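# Put the blue foam block, or else the box, in the tote

## Task

Check whether a blue foam block is lying on the floor of this room. If one is, place it in the tote near the door. If not, place the cardboard box in that tote. Nothing placed in the tote may stick out past its rim. The robot must not tip over or finish leaning. The result only counts if it stays put once the robot lets go.

## Robot and tools

ROBOT. A Hello Robot Stretch 4 with a single arm: an omni-wheel base, a lift that rides up a mast, an arm that telescopes forward, a three-joint wrist and a two-finger gripper. It stands about 1.6 m tall, and the base rim lies within 0.23 m of the base origin. Loose objects may occasionally get nudged by something outside the robot's control.

FRAMES. Base frame: origin on the floor below the base centre, x ahead, y to the left, z up. hand_pose is reported in this frame and marks a point between the open fingertips. With all wrist joints at zero its axes line up with the base axes. Its printed value may be slightly wrong. The odometry frame is wherever the base frame was when the scene began.

execute_actions. Argument "actions" is a list holding one action or nothing. An empty list only reports state and images. Argument "cameras" picks which images come back: any of head_camera, head_left_camera, head_right_camera, wrist_camera, or "all". Leaving it out, null, or ["all"] returns every camera. [] returns none. A bad name rejects the call. An action may contain "base", "joints", or both, plus optional "pace" and "contact_limits". Alternatively it contains only "end_of_arm": "enable_torque", which re-powers any wrist or gripper motor that shut itself off, holding it where it sits. All motions in one action start together but may finish at different times.

"base" holds exactly one relative move, measured from where the base last reported itself: translate_m (metres, -2 to 2, positive forward, no turning), strafe_m (metres, -2 to 2, positive left), or rotate_rad (radians, -3.2 to 3.2, positive counter-clockwise seen from above).

"joints" is a map from joint name to an absolute target, not an offset: lift_m 0 to 1.2 m; arm_m 0 to 0.55 m (extension); wrist_yaw_rad -1.134 to 4.276 (0 ahead, positive left, 3.14 stowed back, above 3.4 the arm may block it); wrist_pitch_rad -1.117 to 4.259 (0 level, 1.57 pointing down); wrist_roll_rad -1.117 to 4.259 (0 puts the fingers level; positive rotates clockwise viewed from behind); gripper_m -0.038 to 0.141 m fingertip gap (negative means the fingers press together). Tolerances for "done": lift and arm ±0.004, yaw and roll ±0.02, pitch ±0.05, gripper ±0.004. Joint targets past a limit get clipped and run, with a note; any other out-of-range value or unknown key rejects the whole call and nothing moves. Any part you omit may keep pushing toward its previous target without showing it.

"pace": "slow", "default", "fast" or "max"; base speed up to 0.1, 0.3, 0.4, 0.6 m/s and turn rate up to 1, 2, 3, 4 rad/s respectively, reduced when lift_m is above 0.2 at the start (down to 0.3 m/s and 1 rad/s at 1.2). "contact_limits": {"arm_m": value} from 0 (gentlest) to 0.75 (firmest), default 0.5; the arm stops when it pushes harder than that. One action runs at most 15 s. To unfold the wrist at the start, sending lift_m 0.4 with wrist_yaw_rad 0 in one action works.

wait: "seconds" from 0 to 10; commands nothing new and returns the same report as an empty action.

zoom_image: "camera" plus "region" [x0, y0, x1, y1] in pixels from the top-left of that camera's latest full image, at most 504 by 504; returns a sharper crop.

finished_scene: "scene" is the number of the current scene; it ends it for good once the last command has been held, and reports success plus the following task. After a summary, first send an empty execute_actions to learn the scene and task.

CAMERAS. head_camera sits on the mast top, aimed forward and down; turn the base to look around. head_left_camera and head_right_camera are fisheyes beside it, aimed lower, showing the base and arm. wrist_camera looks along the fingers, whose tips appear near the bottom of its image.

RESULTS. lidar_m: 12 distances in metres from the base origin, 30-degree sectors, first straight ahead then counter-clockwise (4th left, 7th behind, 10th right); "-" means nothing seen or closer than 0.25 m. It senses from about 0.15 m up to robot height and misses glass, thin legs and much behind the robot. wrist_depth_mm: a 7 by 7 grid from top-left of median depths, 100 to 2000 mm, "-" for unusable; the robot's own body appears. base_odometry counts wheel rotation, so slip counts as motion; heading runs -3.142 to 3.142. If turned_by_wheels and turned_by_imu differ by over about 0.1 rad, the base likely slipped or hit something and heading is off by their difference. base_tilt in degrees, positive leaning forward or right, with a fixed error up to about 1.5. base_status and joint_status: "done", "off_target" (still pushing), "contact_stop_at_<key>", "limit_stop_at_<name>", "time_out", "torque_fault". After a stop the part drops its target and holds, or may go slack; on_its_own lists uncommanded effects, and "held at" gives the held target. motor_effort: percent of maximum, positive toward larger joint values, peak in brackets, with fixed offsets and noise; for wheel_0, wheel_1, wheel_2 positive turns the base right. If a stop is reported, the rest of that reply's execute_actions, wait and finished_scene calls are skipped.

GRIPPING. Command a gap smaller than the object; smaller squeezes harder and pulls it toward the wrist. Neither gripper_m nor "done" proves a grasp; a firm squeeze at a target of 0 or more shows in gripper effort. If fingertips jam on a surface, raise the lift.

AVOID. Tipping: do not turn or drive carrying over 1 kg with arm_m above 0.2, especially fast; steady pushes or pulls with a high gripper can tip it. Beyond 6 degrees of tilt (limit_stop_at_tilt) lift, arm and wheels go slack. Self-collision stops (limit_stop_at_own_body) can occur with pitch below -0.2 and roll below -0.4 or above 4. Wrist torque faults come from pressing the gripper into things or carrying over about 2 kg level. Also avoid drops, slams, hard impacts and objects falling. The robot keeps moving in the simulation while you compose replies.

Each tool is called in YAML: its name, and indented under it one key for each argument.

## Session

execute_actions:
  actions: []

Scene clock: 0.00 s.
base_odometry: x=+0.000 y=+0.000 heading=+0.000 (m, m, rad; odometry frame)
turned_by_wheels: +0.000 (rad since the last result)
turned_by_imu: +0.000 (rad since the last result)
base_tilt: forward=+0.0 right=-0.4 (deg)
lidar_m: 1.16 1.68 1.28 1.03 1.02 1.15 1.25 1.72 0.83 0.66 0.65 0.74
base_status: not commanded
joint_positions: lift_m=+0.178 arm_m=-0.001 wrist_yaw_rad=+3.074 wrist_pitch_rad=-0.008 wrist_roll_rad=+0.008 gripper_m=+0.057
joint_status: not commanded
motor_effort: lift_m=+18 arm_m=-1 wrist_yaw_rad=+0 wrist_pitch_rad=-7 wrist_roll_rad=+1 gripper_m=-4 wheel_0=+0 wheel_1=-1 wheel_2=+1 (%)
hand_pose: x=-0.1120 y=+0.1067 z=+0.3587 quat_wxyz=(+0.034, +0.004, +0.004, +0.999) (m; base frame)
wrist_depth_mm: 145 147 1921 - 1661 1205 976 / - 146 - - 1661 1229 991 / 106 142 252 - 1661 1255 976 / 114 144 304 - 1708 1229 1025 / 143 1708 1921 - 1708 1255 1008 / 1576 1661 216 1464 210 1229 991 / 1060 1025 946 145 946 891 917
pictures: head_camera, head_left_camera, head_right_camera, wrist_camera
Images, in order (width x height): head_camera 420x560, head_left_camera 420x672, head_right_camera 420x672, wrist_camera 616x392.

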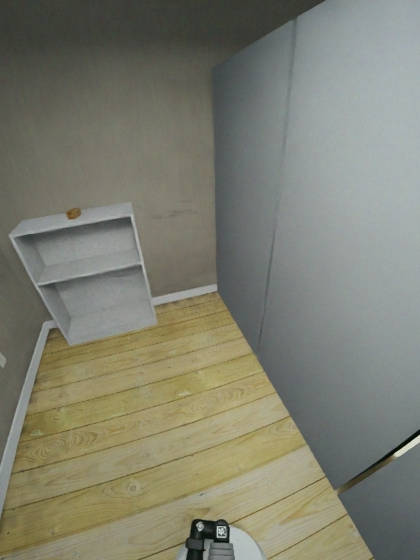

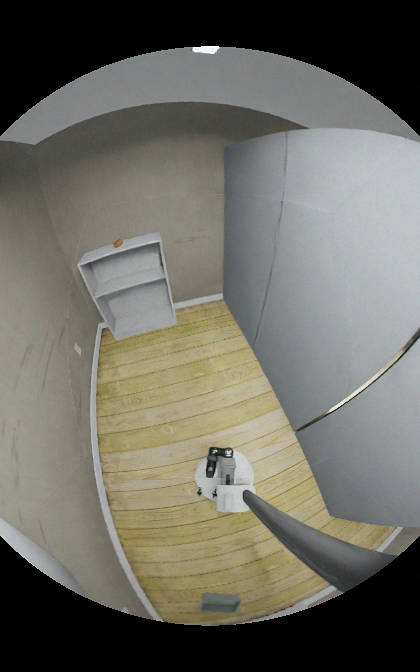

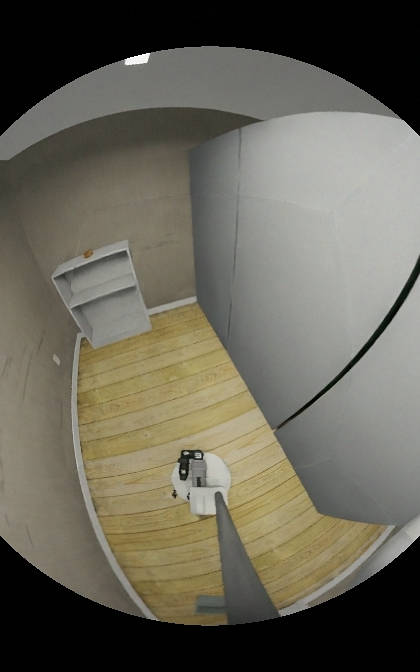

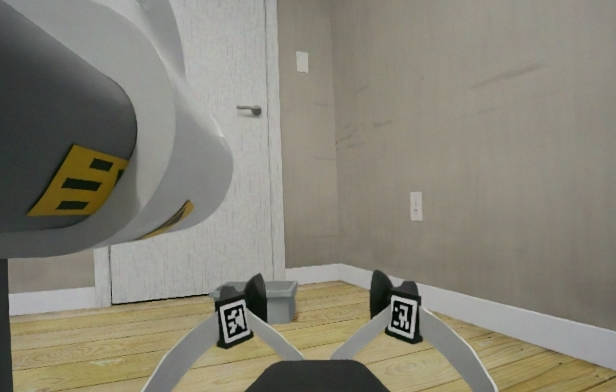

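execute_actions:
  actions:
    - {"base":{"rotate_rad":-2.6},"pace":"fast"}

Scene clock: 2.23 s.
base_odometry: x=+0.000 y=+0.000 heading=-2.600 (m, m, rad; odometry frame)
turned_by_wheels: -2.600 (rad since the last result)
turned_by_imu: -2.559 (rad since the last result)
base_tilt: forward=+0.0 right=-0.4 (deg)
lidar_m: 1.73 0.80 0.64 0.65 0.75 1.27 1.71 1.24 1.03 1.00 1.13 1.22
base_status: done
joint_positions: lift_m=+0.178 arm_m=-0.001 wrist_yaw_rad=+3.074 wrist_pitch_rad=-0.008 wrist_roll_rad=+0.008 gripper_m=+0.057
joint_status: not commanded
motor_effort: lift_m=+18(18) arm_m=-1(1) wrist_yaw_rad=+0(0) wrist_pitch_rad=-7(6) wrist_roll_rad=+1(1) gripper_m=-5(4) wheel_0=+0(9) wheel_1=+0(14) wheel_2=+0(13) (%)
hand_pose: x=-0.1120 y=+0.1067 z=+0.3587 quat_wxyz=(+0.034, +0.004, +0.004, +0.999) (m; base frame)
wrist_depth_mm: 145 147 - - - 1661 1060 / - 146 - - - 1708 1060 / 106 142 252 - - 1708 1078 / 114 145 303 - - 1808 1078 / 143 1808 - - - 1808 1098 / 1308 1618 215 1537 210 1464 1098 / 1060 1042 946 145 960 904 946
pictures: head_camera, head_left_camera, head_right_camera, wrist_camera
Images, in order (width x height): head_camera 420x560, head_left_camera 420x672, head_right_camera 420x672, wrist_camera 616x392.

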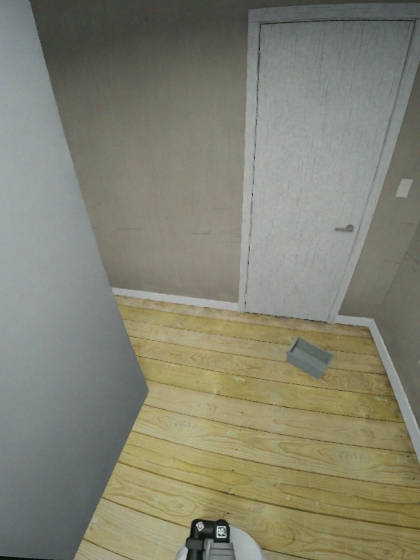

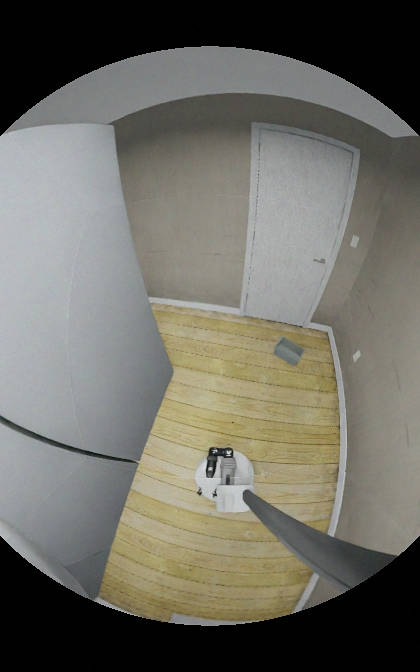

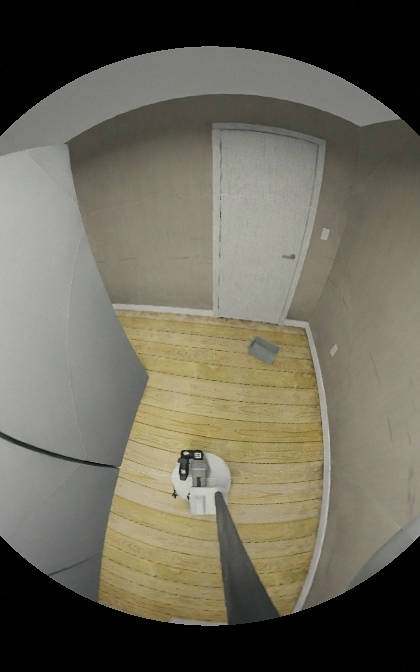

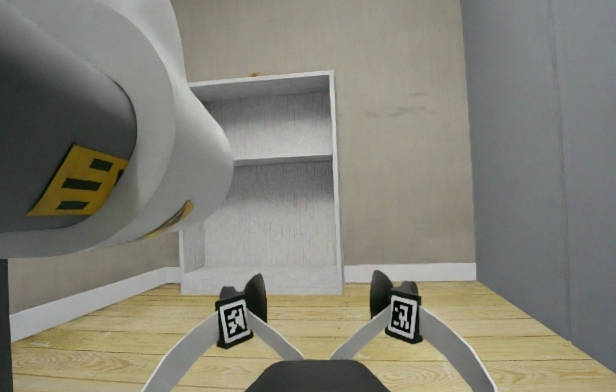

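execute_actions:
  actions:
    - {"base":{"translate_m":1.1},"pace":"fast"}
  cameras: ["head_left_camera"]

execute_actions:
  actions:
    - {"base":{"rotate_rad":1.4},"pace":"fast"}

Scene clock: 6.40 s.
base_odometry: x=-0.943 y=-0.567 heading=-2.600 (m, m, rad; odometry frame)
turned_by_wheels: +0.000 (rad since the last result)
turned_by_imu: -0.003 (rad since the last result)
base_tilt: forward=+0.0 right=-0.4 (deg)
lidar_m: 0.65 0.77 1.26 0.56 0.52 0.86 2.88 1.47 1.25 0.61 0.58 0.64
base_status: done
joint_positions: lift_m=+0.178 arm_m=-0.001 wrist_yaw_rad=+3.074 wrist_pitch_rad=-0.008 wrist_roll_rad=+0.008 gripper_m=+0.057
joint_status: not commanded
motor_effort: lift_m=+18(18) arm_m=-1(1) wrist_yaw_rad=+1(0) wrist_pitch_rad=-7(7) wrist_roll_rad=+1(0) gripper_m=-4(2) wheel_0=+0(10) wheel_1=+2(9) wheel_2=+1(12) (%)
hand_pose: x=-0.1120 y=+0.1067 z=+0.3587 quat_wxyz=(+0.034, +0.004, +0.004, +0.999) (m; base frame)
wrist_depth_mm: 145 146 - - - 1025 634 / - 146 - - - 1060 647 / 106 142 252 - - 1098 668 / 114 145 304 - - 1118 676 / 143 - - - - 1118 683 / 1499 1618 216 1618 208 1138 676 / 1060 1042 946 145 946 854 676
pictures: head_left_camera
Images, in order (width x height): head_left_camera 420x672.

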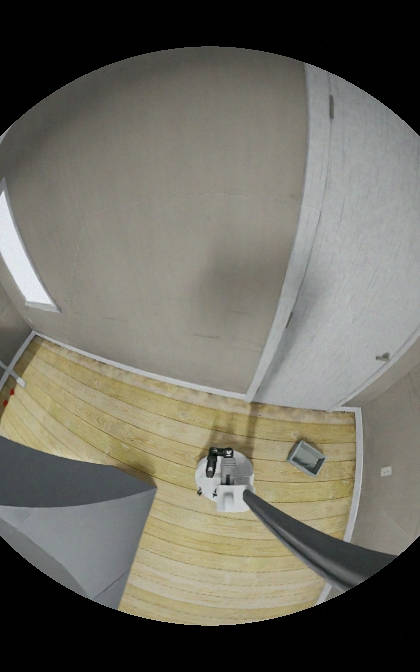

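Scene clock: 8.07 s.
base_odometry: x=-0.943 y=-0.567 heading=-1.200 (m, m, rad; odometry frame)
turned_by_wheels: +1.400 (rad since the last result)
turned_by_imu: +1.377 (rad since the last result)
base_tilt: forward=+0.0 right=-0.4 (deg)
lidar_m: 0.91 0.52 0.67 2.00 1.78 1.30 1.26 0.52 0.67 0.65 0.70 1.00
base_status: done
joint_positions: lift_m=+0.178 arm_m=-0.001 wrist_yaw_rad=+3.074 wrist_pitch_rad=-0.008 wrist_roll_rad=+0.008 gripper_m=+0.057
joint_status: not commanded
motor_effort: lift_m=+18(18) arm_m=-1(1) wrist_yaw_rad=+1(0) wrist_pitch_rad=-6(7) wrist_roll_rad=+0(0) gripper_m=-4(7) wheel_0=+1(9) wheel_1=+1(9) wheel_2=-2(13) (%)
hand_pose: x=-0.1120 y=+0.1067 z=+0.3587 quat_wxyz=(+0.034, +0.004, +0.004, +0.999) (m; base frame)
wrist_depth_mm: 145 147 1397 1397 1464 1430 1430 / - 145 1397 1430 1464 1464 1430 / 106 142 252 1397 1430 1430 1430 / 114 144 304 1366 1430 1430 1464 / 143 1366 1397 1430 1430 1430 1464 / 1182 1397 216 1397 209 1430 1397 / 1042 798 788 145 960 878 946
pictures: head_camera, head_left_camera, head_right_camera, wrist_camera
Images, in order (width x height): head_camera 420x560, head_left_camera 420x672, head_right_camera 420x672, wrist_camera 616x392.

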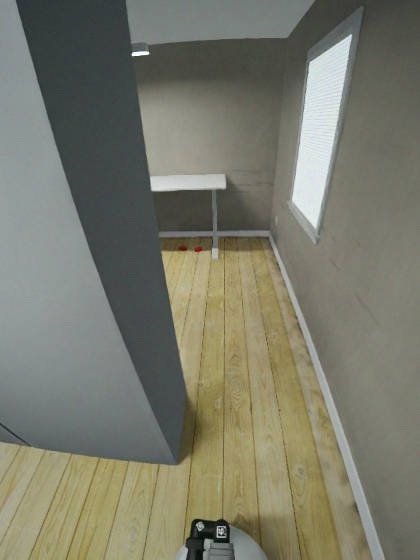

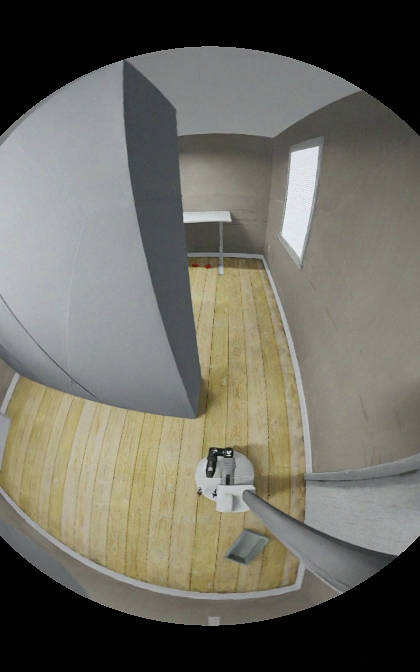

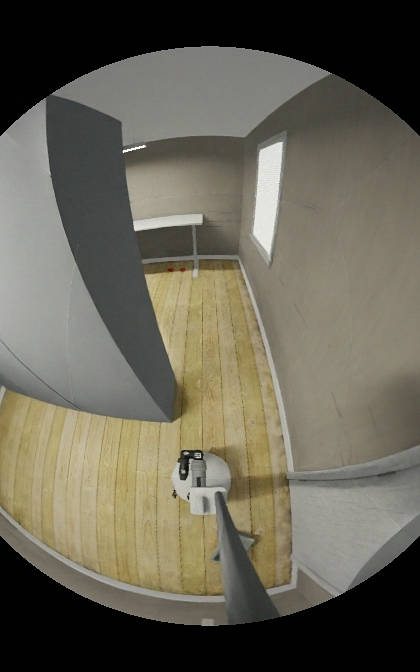

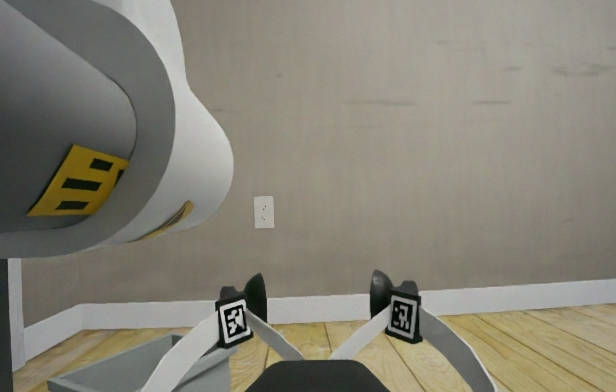

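execute_actions:
  actions:
    - {"base":{"strafe_m":-0.27},"pace":"fast"}
  cameras: ["head_camera"]

execute_actions:
  actions:
    - {"base":{"translate_m":0.7},"pace":"fast"}
  cameras: ["head_camera","head_left_camera"]

Scene clock: 10.10 s.
base_odometry: x=-1.194 y=-0.665 heading=-1.200 (m, m, rad; odometry frame)
turned_by_wheels: +0.000 (rad since the last result)
turned_by_imu: -0.001 (rad since the last result)
base_tilt: forward=+0.2 right=-0.3 (deg)
lidar_m: 1.70 0.73 0.66 1.98 1.75 0.67 0.56 0.56 0.39 0.38 0.45 0.63
base_status: done
joint_positions: lift_m=+0.178 arm_m=-0.001 wrist_yaw_rad=+3.074 wrist_pitch_rad=-0.008 wrist_roll_rad=+0.008 gripper_m=+0.057
joint_status: not commanded
motor_effort: lift_m=+18(18) arm_m=-1(1) wrist_yaw_rad=+1(0) wrist_pitch_rad=-7(8) wrist_roll_rad=+0(0) gripper_m=-4(4) wheel_0=+0(10) wheel_1=+3(12) wheel_2=+0(2) (%)
hand_pose: x=-0.1120 y=+0.1067 z=+0.3587 quat_wxyz=(+0.034, +0.004, +0.004, +0.999) (m; base frame)
wrist_depth_mm: 145 147 1397 1464 1430 1499 1464 / - 146 1397 1430 1430 1430 1430 / 106 142 252 1430 1397 1430 1464 / 114 145 306 1397 1397 1430 1430 / 143 1138 1366 1430 1397 1430 1464 / 759 1205 215 1397 209 1397 1430 / 750 976 732 153 976 904 946
pictures: head_camera
Images, in order (width x height): head_camera 420x560.

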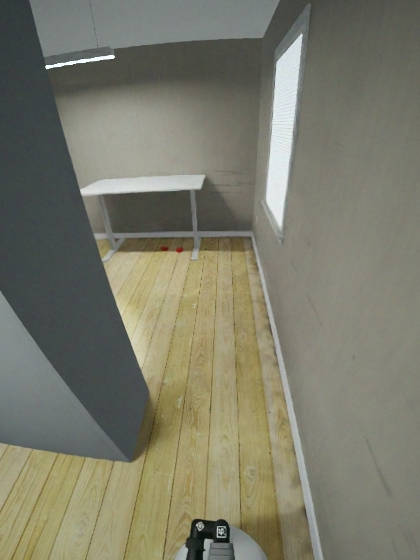

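Scene clock: 13.13 s.
base_odometry: x=-0.940 y=-1.317 heading=-1.199 (m, m, rad; odometry frame)
turned_by_wheels: +0.000 (rad since the last result)
turned_by_imu: -0.002 (rad since the last result)
base_tilt: forward=+0.1 right=-0.7 (deg)
lidar_m: 1.74 2.08 0.51 0.48 0.51 2.04 1.30 0.63 0.43 0.42 0.45 0.64
base_status: done
joint_positions: lift_m=+0.178 arm_m=-0.001 wrist_yaw_rad=+3.074 wrist_pitch_rad=-0.008 wrist_roll_rad=+0.008 gripper_m=+0.057
joint_status: not commanded
motor_effort: lift_m=+18(18) arm_m=-1(1) wrist_yaw_rad=+1(1) wrist_pitch_rad=-7(7) wrist_roll_rad=+1(1) gripper_m=-3(3) wheel_0=+1(8) wheel_1=+3(10) wheel_2=-1(15) (%)
hand_pose: x=-0.1120 y=+0.1067 z=+0.3587 quat_wxyz=(+0.034, +0.004, +0.004, +0.999) (m; base frame)
wrist_depth_mm: 145 147 - - - - - / - 146 - - - - - / 106 142 253 - - - - / 114 144 303 - - - - / 143 1098 - - - - - / 809 1205 216 1430 208 1464 1366 / 788 1025 976 145 960 904 946
pictures: head_camera, head_left_camera
Images, in order (width x height): head_camera 420x560, head_left_camera 420x672.

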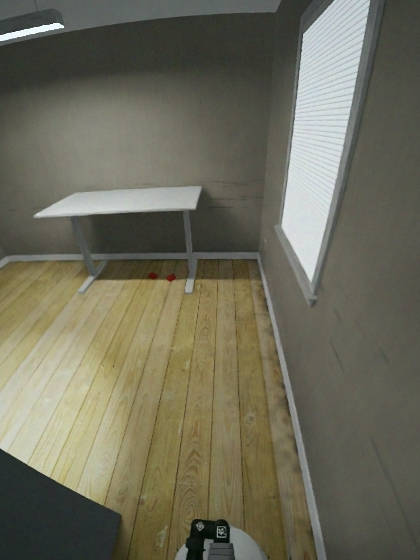

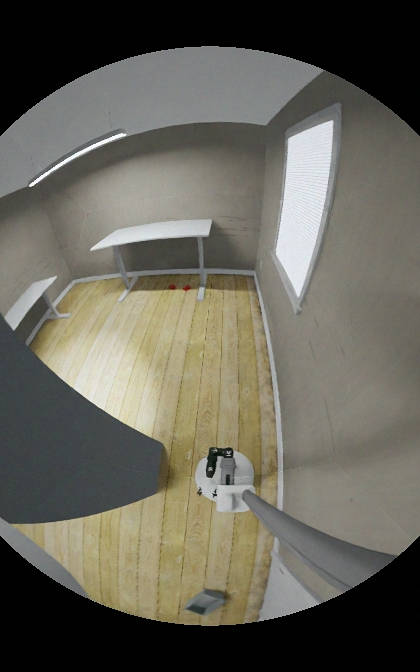

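execute_actions:
  actions:
    - {"base":{"translate_m":0.8},"pace":"fast"}
  cameras: []

execute_actions:
  actions:
    - {"base":{"rotate_rad":1.5},"pace":"fast"}

Scene clock: 16.50 s.
base_odometry: x=-0.650 y=-2.063 heading=-1.199 (m, m, rad; odometry frame)
turned_by_wheels: +0.000 (rad since the last result)
turned_by_imu: -0.002 (rad since the last result)
base_tilt: forward=+0.1 right=-0.5 (deg)
lidar_m: 1.20 1.25 1.74 2.11 0.80 0.75 1.56 0.63 0.46 0.44 0.45 0.61
base_status: done
joint_positions: lift_m=+0.178 arm_m=-0.001 wrist_yaw_rad=+3.074 wrist_pitch_rad=-0.008 wrist_roll_rad=+0.008 gripper_m=+0.057
joint_status: not commanded
motor_effort: lift_m=+18(18) arm_m=-1(1) wrist_yaw_rad=+0(1) wrist_pitch_rad=-7(6) wrist_roll_rad=+1(1) gripper_m=-5(4) wheel_0=-1(9) wheel_1=+0(7) wheel_2=+2(17) (%)
hand_pose: x=-0.1120 y=+0.1067 z=+0.3587 quat_wxyz=(+0.034, +0.004, +0.004, +0.999) (m; base frame)
wrist_depth_mm: 145 146 - - - 820 1182 / - 146 - - - 831 1229 / 106 142 251 - - 798 946 / 114 145 303 - - 798 1182 / 143 1205 - - - 820 1182 / 842 1308 216 1537 210 820 1182 / 820 1042 946 145 960 723 778
pictures: none
No camera images: the call's "cameras" was empty. Leave "cameras" out to get every camera's image.

Scene clock: 18.20 s.
base_odometry: x=-0.650 y=-2.063 heading=+0.300 (m, m, rad; odometry frame)
turned_by_wheels: +1.499 (rad since the last result)
turned_by_imu: +1.475 (rad since the last result)
base_tilt: forward=+0.2 right=-0.3 (deg)
lidar_m: 2.44 0.87 0.75 1.96 0.72 0.47 0.44 0.45 0.57 1.20 1.20 1.63
base_status: done
joint_positions: lift_m=+0.178 arm_m=-0.001 wrist_yaw_rad=+3.074 wrist_pitch_rad=-0.008 wrist_roll_rad=+0.008 gripper_m=+0.057
joint_status: not commanded
motor_effort: lift_m=+18(18) arm_m=-1(1) wrist_yaw_rad=+0(1) wrist_pitch_rad=-7(6) wrist_roll_rad=+1(1) gripper_m=-5(3) wheel_0=-2(8) wheel_1=-3(10) wheel_2=-2(10) (%)
hand_pose: x=-0.1120 y=+0.1067 z=+0.3587 quat_wxyz=(+0.034, +0.004, +0.004, +0.999) (m; base frame)
wrist_depth_mm: 145 147 597 603 621 647 654 / - 146 580 603 615 634 654 / 106 142 253 597 621 634 640 / 114 145 303 597 615 634 647 / 143 554 585 597 603 627 647 / 549 564 215 591 209 621 634 / 549 559 569 146 603 615 634
pictures: head_camera, head_left_camera, head_right_camera, wrist_camera
Images, in order (width x height): head_camera 420x560, head_left_camera 420x672, head_right_camera 420x672, wrist_camera 616x392.

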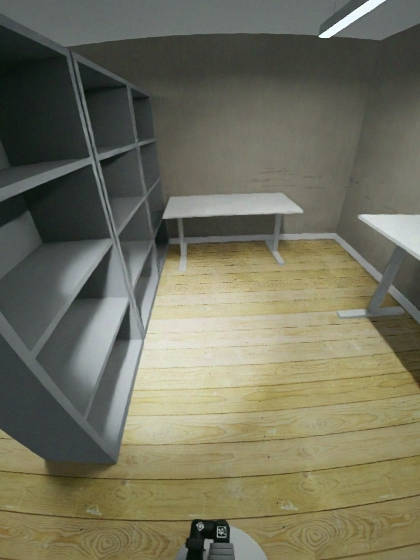

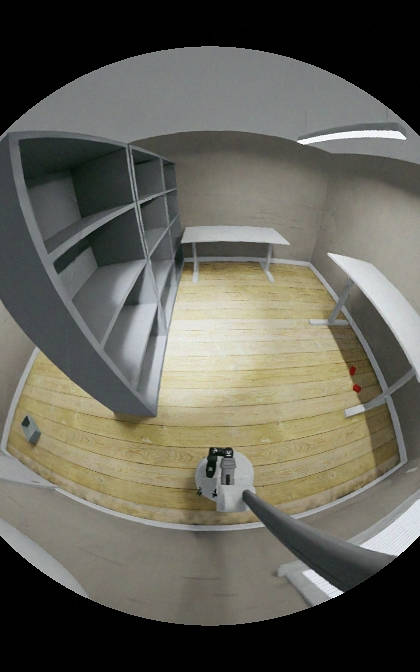

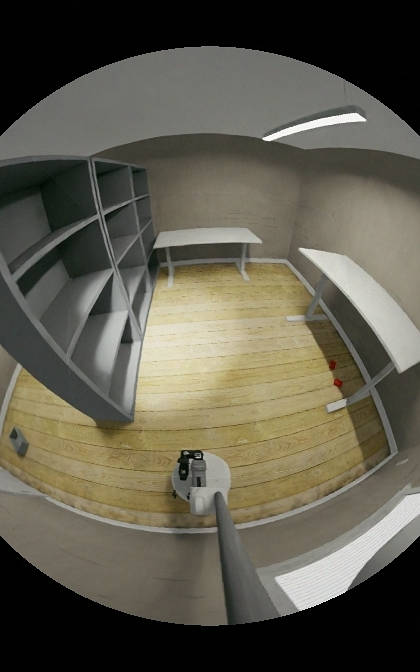

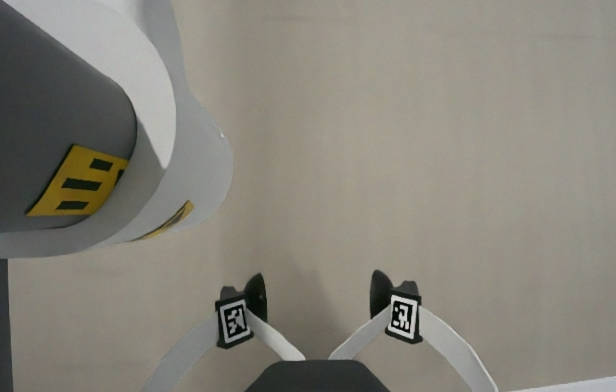

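zoom_image:
  camera: "head_camera"
  region: [130,180,420,340]

execute_actions:
  actions:
    - {"base":{"translate_m":0.9},"joints":{"lift_m":0.4,"wrist_yaw_rad":0},"pace":"fast"}

Region (130, 180, 420, 340) of head_camera's 420x560 image, scaled by 1.738, with more detail than that image has; it fills the top 278 rows of this view, and the rest is white.

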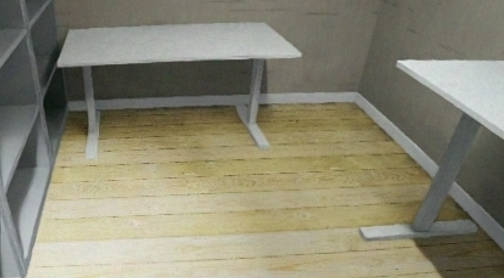

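Scene clock: 21.93 s.
base_odometry: x=+0.210 y=-1.796 heading=+0.301 (m, m, rad; odometry frame)
turned_by_wheels: +0.000 (rad since the last result)
turned_by_imu: -0.002 (rad since the last result)
base_tilt: forward=-0.1 right=-0.5 (deg)
lidar_m: 1.57 0.93 0.63 0.57 0.64 1.44 1.30 1.31 1.19 1.12 1.14 1.69
base_status: done
joint_positions: lift_m=+0.400 arm_m=-0.001 wrist_yaw_rad=+0.000 wrist_pitch_rad=-0.008 wrist_roll_rad=+0.008 gripper_m=+0.057
joint_status: all done
motor_effort: lift_m=+20(23) arm_m=-1(1) wrist_yaw_rad=+2(7) wrist_pitch_rad=-7(6) wrist_roll_rad=+1(0) gripper_m=-5(3) wheel_0=+1(10) wheel_1=+3(10) wheel_2=+2(16) (%)
hand_pose: x=+0.4585 y=-0.0873 z=+0.5804 quat_wxyz=(+1.000, +0.004, -0.004, +0.000) (m; base frame)
wrist_depth_mm: 1182 - - - - - - / 1182 - - - - - - / 1182 - - - - - - / 1182 - - - - - - / 1182 - - - - - - / 1138 - 215 - 208 - - / 1160 1576 1430 146 1464 1366 1499
pictures: head_camera, head_left_camera, head_right_camera, wrist_camera
Images, in order (width x height): head_camera 420x560, head_left_camera 420x672, head_right_camera 420x672, wrist_camera 616x392.

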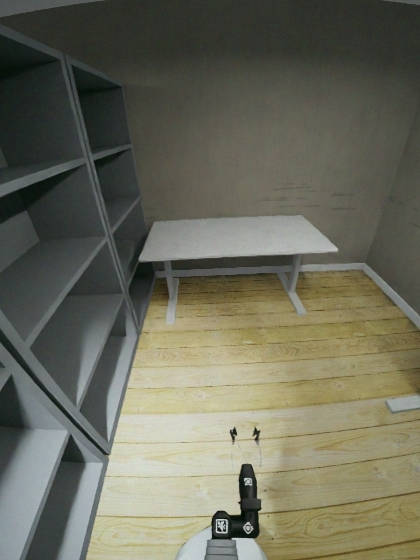

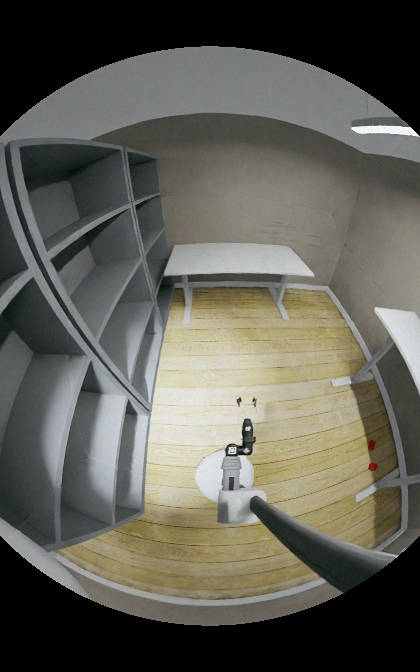

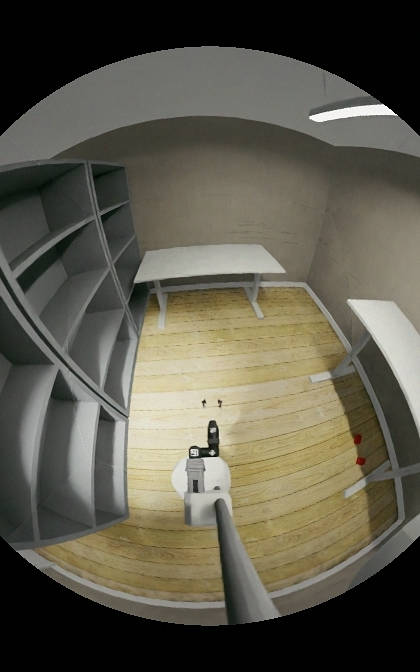

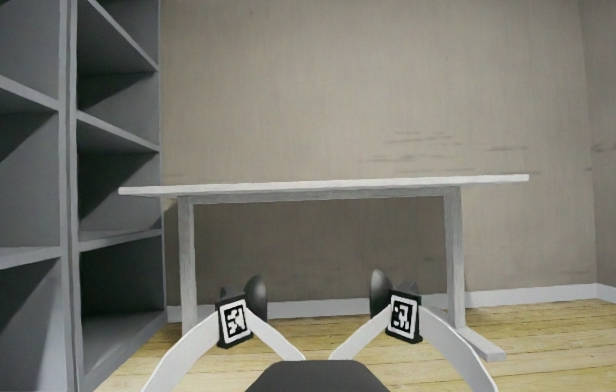

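execute_actions:
  actions:
    - {"base":{"rotate_rad":-1.7},"pace":"fast"}
  cameras: ["head_camera","wrist_camera","head_left_camera"]

Scene clock: 25.30 s.
base_odometry: x=+0.210 y=-1.796 heading=-1.399 (m, m, rad; odometry frame)
turned_by_wheels: -1.700 (rad since the last result)
turned_by_imu: -1.674 (rad since the last result)
base_tilt: forward=+0.2 right=-0.4 (deg)
lidar_m: 1.14 1.12 1.40 1.60 1.11 0.69 0.61 0.60 1.51 1.33 1.31 1.27
base_status: done
joint_positions: lift_m=+0.400 arm_m=-0.001 wrist_yaw_rad=+0.000 wrist_pitch_rad=-0.008 wrist_roll_rad=+0.008 gripper_m=+0.057
joint_status: not commanded
motor_effort: lift_m=+20(20) arm_m=-1(1) wrist_yaw_rad=-1(2) wrist_pitch_rad=-5(7) wrist_roll_rad=+1(0) gripper_m=-3(5) wheel_0=+0(11) wheel_1=+2(12) wheel_2=+2(9) (%)
hand_pose: x=+0.4585 y=-0.0874 z=+0.5805 quat_wxyz=(+1.000, +0.004, -0.004, +0.000) (m; base frame)
wrist_depth_mm: 1618 1708 1756 1808 1921 1983 1464 / 991 1060 1098 1138 1182 1983 1464 / 1499 1576 1661 1708 1863 1983 1499 / 1576 1618 1756 1756 1863 1921 1499 / 1618 1661 1661 1808 1863 1921 1537 / 1618 1618 216 1863 209 1863 1499 / 1576 1576 1464 153 1397 1366 1397
pictures: head_camera, head_left_camera, wrist_camera
Images, in order (width x height): head_camera 420x560, head_left_camera 420x672, wrist_camera 616x392.

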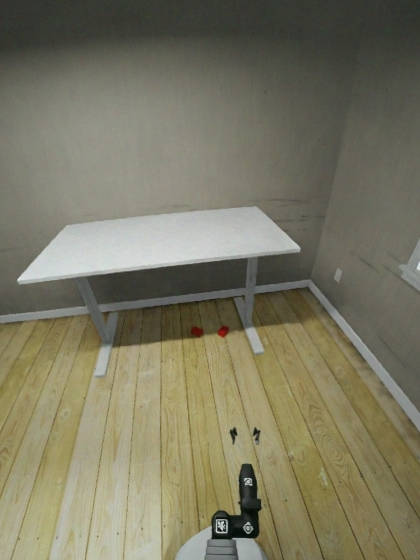

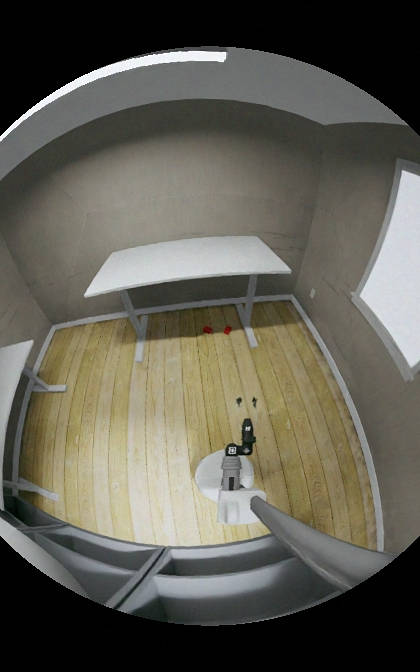

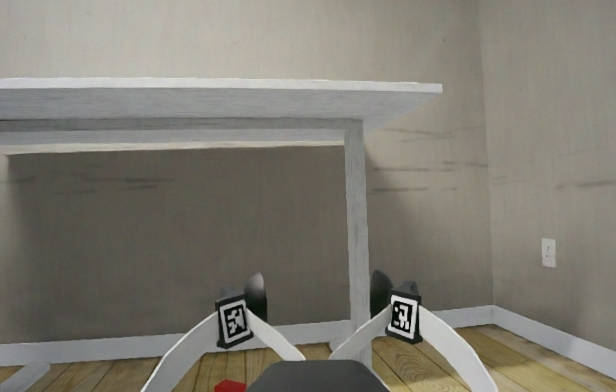

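execute_actions:
  actions:
    - {"base":{"rotate_rad":-3.02},"joints":{"lift_m":0.2,"wrist_pitch_rad":0.0},"pace":"fast"}
  cameras: ["head_left_camera"]

execute_actions:
  actions:
    - {"base":{"strafe_m":0.9},"pace":"fast"}
  cameras: ["head_camera"]

Scene clock: 28.03 s.
base_odometry: x=+0.210 y=-1.796 heading=+1.865 (m, m, rad; odometry frame)
turned_by_wheels: -3.019 (rad since the last result)
turned_by_imu: -2.972 (rad since the last result)
base_tilt: forward=+0.1 right=-0.2 (deg)
lidar_m: 0.59 0.62 1.43 1.32 1.37 1.22 1.14 1.14 1.69 1.56 0.91 0.65
base_status: done
joint_positions: lift_m=+0.200 arm_m=-0.001 wrist_yaw_rad=+0.000 wrist_pitch_rad=+0.002 wrist_roll_rad=+0.008 gripper_m=+0.057
joint_status: all done
motor_effort: lift_m=+15(16) arm_m=-1(1) wrist_yaw_rad=+0(0) wrist_pitch_rad=-6(5) wrist_roll_rad=+0(1) gripper_m=-5(5) wheel_0=+1(11) wheel_1=+3(13) wheel_2=+2(11) (%)
hand_pose: x=+0.4585 y=-0.0874 z=+0.3778 quat_wxyz=(+1.000, +0.004, +0.001, +0.000) (m; base frame)
wrist_depth_mm: 723 854 866 891 866 715 508 / 707 854 854 878 866 683 492 / 394 397 402 430 449 477 480 / 691 854 854 854 866 759 521 / 691 854 842 878 891 759 530 / 699 842 216 866 210 759 530 / 683 831 798 153 809 668 535
pictures: head_left_camera
Images, in order (width x height): head_left_camera 420x672.

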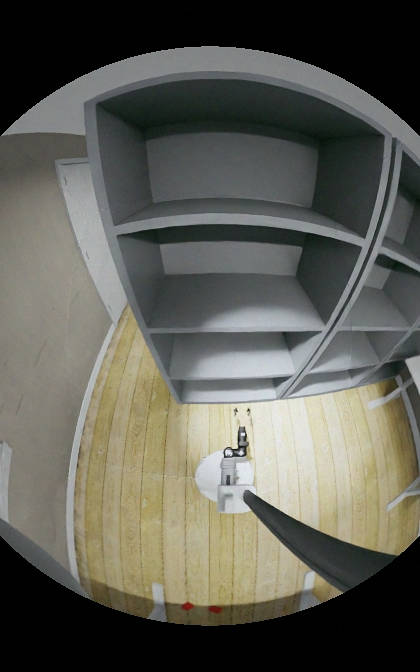

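Scene clock: 31.43 s.
base_odometry: x=-0.651 y=-2.057 heading=+1.865 (m, m, rad; odometry frame)
turned_by_wheels: +0.000 (rad since the last result)
turned_by_imu: +0.003 (rad since the last result)
base_tilt: forward=+0.2 right=-0.4 (deg)
lidar_m: 2.00 0.68 0.47 0.42 0.45 0.57 1.19 1.20 1.65 2.47 0.86 0.74
base_status: done
joint_positions: lift_m=+0.200 arm_m=-0.001 wrist_yaw_rad=+0.000 wrist_pitch_rad=+0.002 wrist_roll_rad=+0.008 gripper_m=+0.057
joint_status: not commanded
motor_effort: lift_m=+15(15) arm_m=-1(1) wrist_yaw_rad=+0(2) wrist_pitch_rad=-5(5) wrist_roll_rad=+0(1) gripper_m=-3(2) wheel_0=+2(12) wheel_1=+1(14) wheel_2=+0(1) (%)
hand_pose: x=+0.4585 y=-0.0874 z=+0.3778 quat_wxyz=(+1.000, +0.004, +0.001, +0.000) (m; base frame)
wrist_depth_mm: 891 1308 - - - 759 539 / 891 1308 - - - 788 549 / 866 1308 - - - 798 554 / 866 1308 - - - 798 559 / 866 1308 - - - 809 559 / 866 1308 215 1576 209 820 569 / 831 1042 976 153 991 715 569
pictures: head_camera
Images, in order (width x height): head_camera 420x560.

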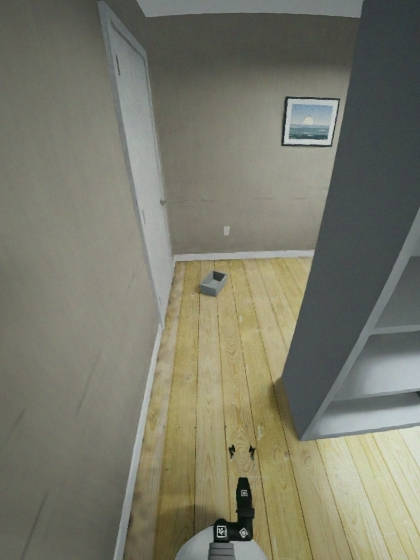

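execute_actions:
  actions:
    - {"base":{"translate_m":1.5},"pace":"max"}
  cameras: ["head_left_camera"]

execute_actions:
  actions:
    - {"base":{"strafe_m":-1.2},"pace":"max"}
  cameras: ["head_right_camera"]

Scene clock: 35.63 s.
base_odometry: x=-1.086 y=-0.622 heading=+1.865 (m, m, rad; odometry frame)
turned_by_wheels: +0.000 (rad since the last result)
turned_by_imu: -0.003 (rad since the last result)
base_tilt: forward=+0.3 right=-0.4 (deg)
lidar_m: 0.48 0.57 0.53 0.49 0.53 0.70 1.79 0.63 0.60 1.45 1.90 1.33
base_status: done
joint_positions: lift_m=+0.200 arm_m=-0.001 wrist_yaw_rad=+0.000 wrist_pitch_rad=+0.002 wrist_roll_rad=+0.008 gripper_m=+0.057
joint_status: not commanded
motor_effort: lift_m=+15(15) arm_m=-1(1) wrist_yaw_rad=+0(0) wrist_pitch_rad=-5(6) wrist_roll_rad=+0(1) gripper_m=-4(5) wheel_0=-1(11) wheel_1=+0(10) wheel_2=+3(15) (%)
hand_pose: x=+0.4585 y=-0.0874 z=+0.3778 quat_wxyz=(+1.000, +0.004, +0.001, +0.000) (m; base frame)
wrist_depth_mm: 991 1078 1078 1078 1118 1078 1098 / 991 1042 1078 1078 1078 1098 1098 / 976 1042 1078 1098 1098 1078 1098 / 991 1060 1060 1060 1078 1078 1098 / 976 1078 1060 1098 1060 1098 1118 / 960 1060 215 1078 209 1060 1098 / 946 1008 960 145 976 917 946
pictures: head_left_camera
Images, in order (width x height): head_left_camera 420x672.

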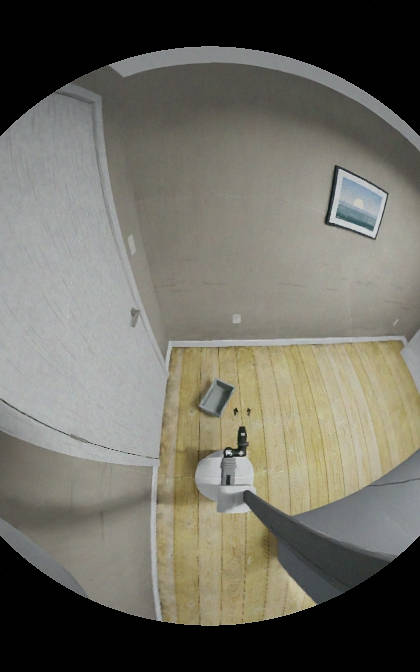

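Scene clock: 38.97 s.
base_odometry: x=+0.062 y=-0.274 heading=+1.865 (m, m, rad; odometry frame)
turned_by_wheels: +0.000 (rad since the last result)
turned_by_imu: -0.004 (rad since the last result)
base_tilt: forward=+0.0 right=-0.4 (deg)
lidar_m: 1.29 1.33 1.31 1.69 0.59 0.39 0.38 0.38 0.52 1.24 1.76 1.41
base_status: done
joint_positions: lift_m=+0.200 arm_m=-0.001 wrist_yaw_rad=+0.000 wrist_pitch_rad=+0.002 wrist_roll_rad=+0.008 gripper_m=+0.057
joint_status: not commanded
motor_effort: lift_m=+16(16) arm_m=-1(1) wrist_yaw_rad=+1(1) wrist_pitch_rad=-6(6) wrist_roll_rad=+0(0) gripper_m=-3(4) wheel_0=-1(15) wheel_1=+1(16) wheel_2=+0(0) (%)
hand_pose: x=+0.4585 y=-0.0874 z=+0.3778 quat_wxyz=(+1.000, +0.004, +0.001, +0.000) (m; base frame)
wrist_depth_mm: 1118 1138 1160 1118 1160 1160 1160 / 1118 1098 1118 1138 1138 1182 1160 / 1098 1118 1118 1138 1138 1182 1182 / 1098 1118 1118 1138 1138 1138 1160 / 1098 1098 1118 1138 1138 1160 1160 / 1078 1118 215 1118 209 1118 1138 / 1098 1025 946 145 960 904 960
pictures: head_right_camera
Images, in order (width x height): head_right_camera 420x672.

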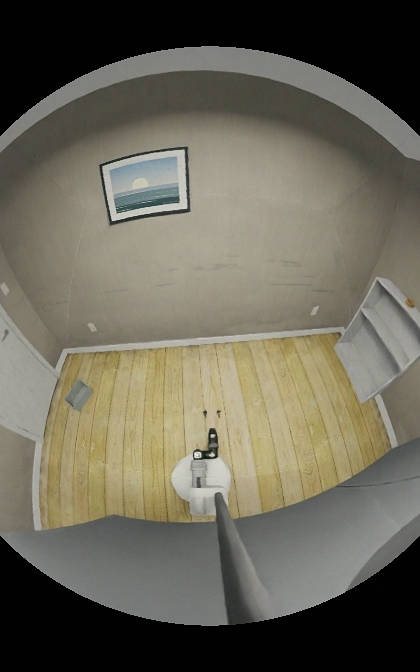

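execute_actions:
  actions:
    - {"base":{"translate_m":0.65},"joints":{"lift_m":0.85},"pace":"fast"}
  cameras: []

execute_actions:
  actions:
    - {"base":{"rotate_rad":-1.56},"joints":{"gripper_m":0.14},"pace":"fast"}

Scene clock: 42.10 s.
base_odometry: x=-0.127 y=+0.348 heading=+1.865 (m, m, rad; odometry frame)
turned_by_wheels: +0.000 (rad since the last result)
turned_by_imu: -0.002 (rad since the last result)
base_tilt: forward=+0.1 right=-0.3 (deg)
lidar_m: 0.64 0.67 0.94 1.13 1.78 1.08 1.03 1.05 1.38 1.68 1.03 0.71
base_status: done
joint_positions: lift_m=+0.850 arm_m=-0.001 wrist_yaw_rad=+0.000 wrist_pitch_rad=+0.002 wrist_roll_rad=+0.008 gripper_m=+0.057
joint_status: all done
motor_effort: lift_m=+20(22) arm_m=-1(1) wrist_yaw_rad=-1(0) wrist_pitch_rad=-6(5) wrist_roll_rad=+2(2) gripper_m=-5(2) wheel_0=-1(5) wheel_1=+1(9) wheel_2=+2(14) (%)
hand_pose: x=+0.4585 y=-0.0874 z=+1.0274 quat_wxyz=(+1.000, +0.004, +0.001, +0.000) (m; base frame)
wrist_depth_mm: 462 462 477 477 480 484 488 / 462 462 469 473 480 480 484 / 462 466 469 469 477 484 488 / 455 462 466 469 469 480 484 / 452 459 466 477 477 480 484 / 459 459 214 473 209 480 480 / 459 462 466 145 477 484 477
pictures: none
No camera images: the call's "cameras" was empty. Leave "cameras" out to get every camera's image.

Scene clock: 44.13 s.
base_odometry: x=-0.127 y=+0.348 heading=+0.306 (m, m, rad; odometry frame)
turned_by_wheels: -1.559 (rad since the last result)
turned_by_imu: -1.535 (rad since the last result)
base_tilt: forward=+0.2 right=-0.4 (deg)
lidar_m: 1.67 1.00 0.69 0.66 0.69 0.92 1.16 1.77 1.07 1.00 1.06 1.41
base_status: done
joint_positions: lift_m=+0.850 arm_m=-0.001 wrist_yaw_rad=+0.000 wrist_pitch_rad=+0.002 wrist_roll_rad=+0.008 gripper_m=+0.140
joint_status: all done
motor_effort: lift_m=+20(20) arm_m=-1(1) wrist_yaw_rad=+1(1) wrist_pitch_rad=-7(5) wrist_roll_rad=+0(0) gripper_m=-2(3) wheel_0=+2(6) wheel_1=+2(11) wheel_2=+3(10) (%)
hand_pose: x=+0.4585 y=-0.0874 z=+1.0275 quat_wxyz=(+1.000, +0.004, +0.001, +0.000) (m; base frame)
wrist_depth_mm: 1229 1921 1808 1863 1863 1808 1336 / 1205 1808 1863 1863 1808 1808 1336 / 1205 1756 1808 1863 1808 1863 1366 / 1205 1863 1756 1863 1808 1756 1366 / 1182 1661 1808 1756 1863 1863 1366 / 1160 1430 1499 1708 1808 202 1397 / 1160 1499 1708 151 1756 1863 1366
pictures: head_camera, head_left_camera, head_right_camera, wrist_camera
Images, in order (width x height): head_camera 420x560, head_left_camera 420x672, head_right_camera 420x672, wrist_camera 616x392.

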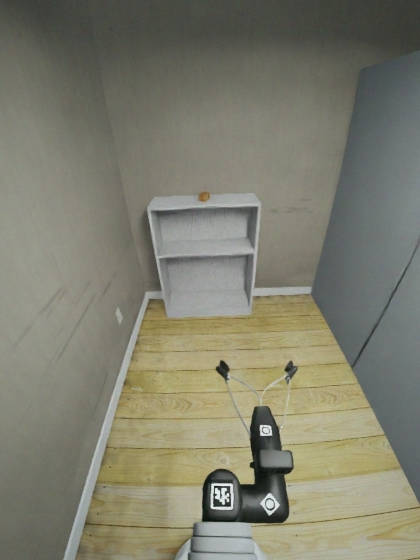

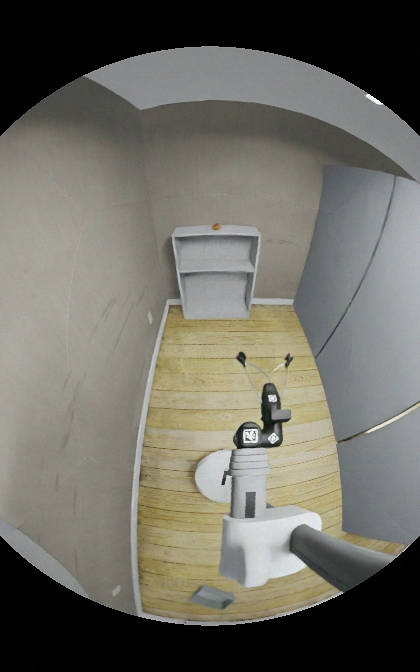

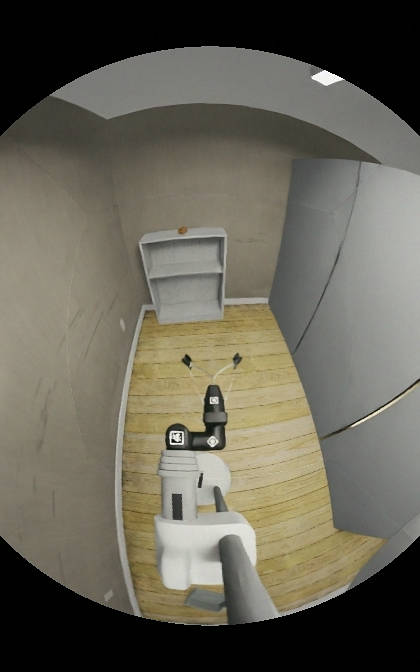

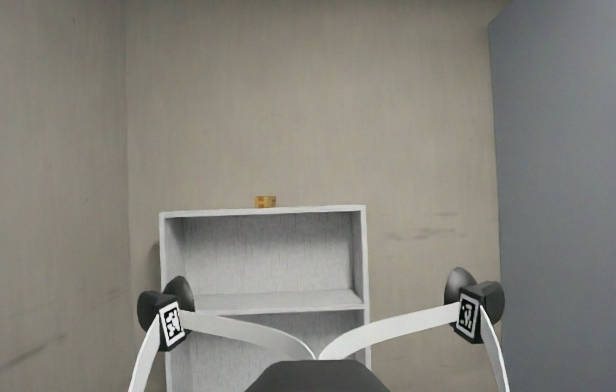

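execute_actions:
  actions:
    - {"base":{"translate_m":1.0},"joints":{"lift_m":1.0},"pace":"fast"}
  cameras: ["head_camera","wrist_camera"]

Scene clock: 48.33 s.
base_odometry: x=+0.827 y=+0.650 heading=+0.306 (m, m, rad; odometry frame)
turned_by_wheels: +0.000 (rad since the last result)
turned_by_imu: -0.003 (rad since the last result)
base_tilt: forward=+0.1 right=-0.4 (deg)
lidar_m: 0.67 0.71 0.76 0.67 0.73 1.00 2.51 1.46 1.04 0.95 1.01 0.73
base_status: done
joint_positions: lift_m=+1.000 arm_m=-0.001 wrist_yaw_rad=+0.000 wrist_pitch_rad=+0.002 wrist_roll_rad=+0.008 gripper_m=+0.140
joint_status: all done
motor_effort: lift_m=+20(21) arm_m=-1(1) wrist_yaw_rad=+0(0) wrist_pitch_rad=-6(6) wrist_roll_rad=+1(1) gripper_m=+1(2) wheel_0=+0(8) wheel_1=+3(8) wheel_2=+0(13) (%)
hand_pose: x=+0.4585 y=-0.0874 z=+1.1774 quat_wxyz=(+1.000, +0.004, +0.001, +0.000) (m; base frame)
wrist_depth_mm: 778 778 788 778 809 788 809 / 778 778 778 778 798 798 809 / 768 778 788 788 788 798 820 / 788 778 798 788 798 798 788 / 788 759 778 778 788 788 798 / 654 591 569 615 609 202 788 / 603 484 732 151 640 530 788
pictures: head_camera, wrist_camera
Images, in order (width x height): head_camera 420x560, wrist_camera 616x392.

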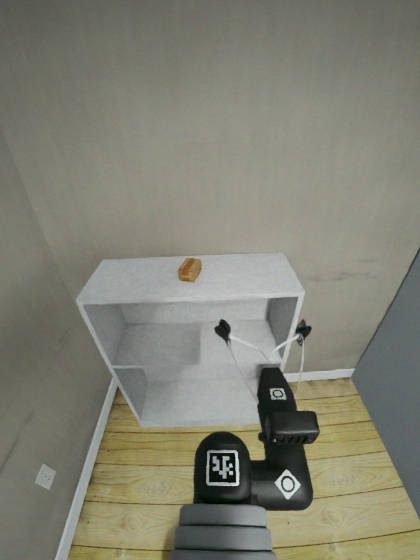

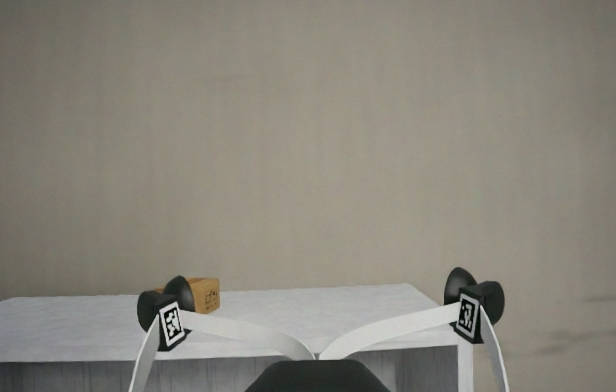

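execute_actions:
  actions:
    - {"base":{"strafe_m":0.21},"joints":{"lift_m":0.93}}
  cameras: ["head_camera","wrist_camera"]

zoom_image:
  camera: "wrist_camera"
  region: [200,200,440,360]

zoom_image:
  camera: "head_camera"
  region: [150,220,350,360]

Scene clock: 50.77 s.
base_odometry: x=+0.764 y=+0.850 heading=+0.306 (m, m, rad; odometry frame)
turned_by_wheels: +0.000 (rad since the last result)
turned_by_imu: +0.000 (rad since the last result)
base_tilt: forward=+0.0 right=-0.4 (deg)
lidar_m: 0.67 0.69 0.52 0.49 0.51 0.72 1.80 1.77 1.25 1.19 1.23 0.70
base_status: done
joint_positions: lift_m=+0.930 arm_m=-0.001 wrist_yaw_rad=+0.000 wrist_pitch_rad=+0.002 wrist_roll_rad=+0.008 gripper_m=+0.140
joint_status: all done
motor_effort: lift_m=+15(19) arm_m=-1(1) wrist_yaw_rad=-1(1) wrist_pitch_rad=-6(6) wrist_roll_rad=+0(1) gripper_m=-2(1) wheel_0=+0(8) wheel_1=+2(10) wheel_2=+0(1) (%)
hand_pose: x=+0.4585 y=-0.0874 z=+1.1079 quat_wxyz=(+1.000, +0.004, +0.001, +0.000) (m; base frame)
wrist_depth_mm: 768 768 788 778 798 788 798 / 768 768 768 778 778 778 778 / 759 778 768 778 768 788 798 / 768 759 759 778 768 778 788 / 759 768 768 564 741 683 788 / 473 459 466 741 473 202 564 / 504 707 723 151 750 741 585
pictures: head_camera, wrist_camera
Images, in order (width x height): head_camera 420x560, wrist_camera 616x392.

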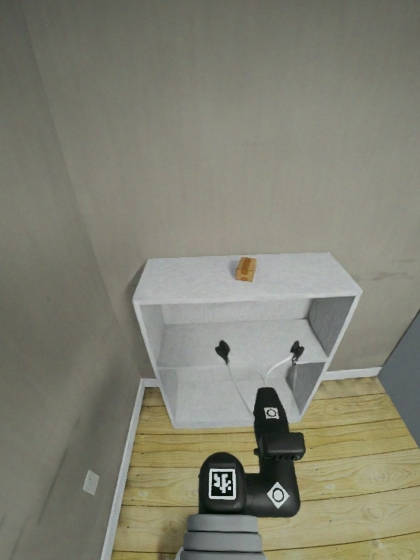

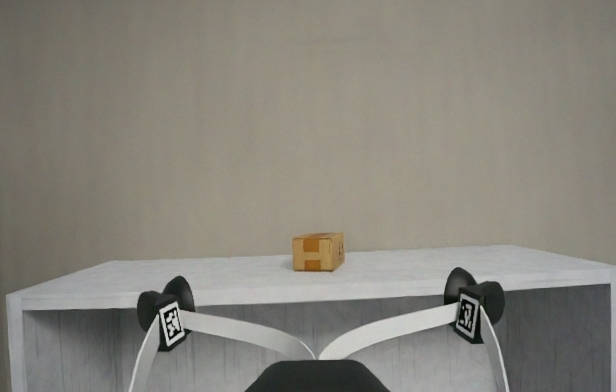

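Region (200, 200, 440, 360) of wrist_camera's 616x392 image, scaled by 2.100.

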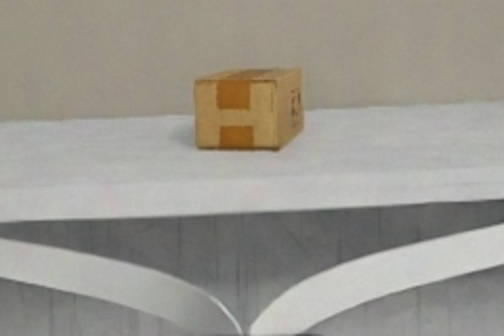

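Region (150, 220, 350, 360) of head_camera's 420x560 image, scaled by 2.520, with more detail than that image has; it fills the top 353 rows of this view, and the rest is white.

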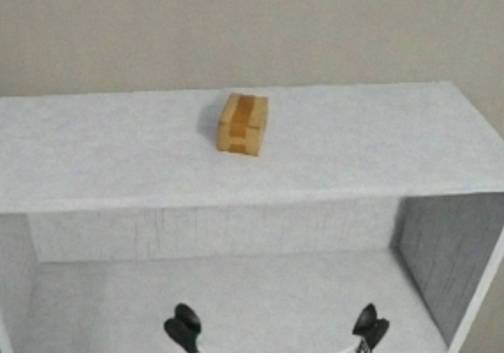

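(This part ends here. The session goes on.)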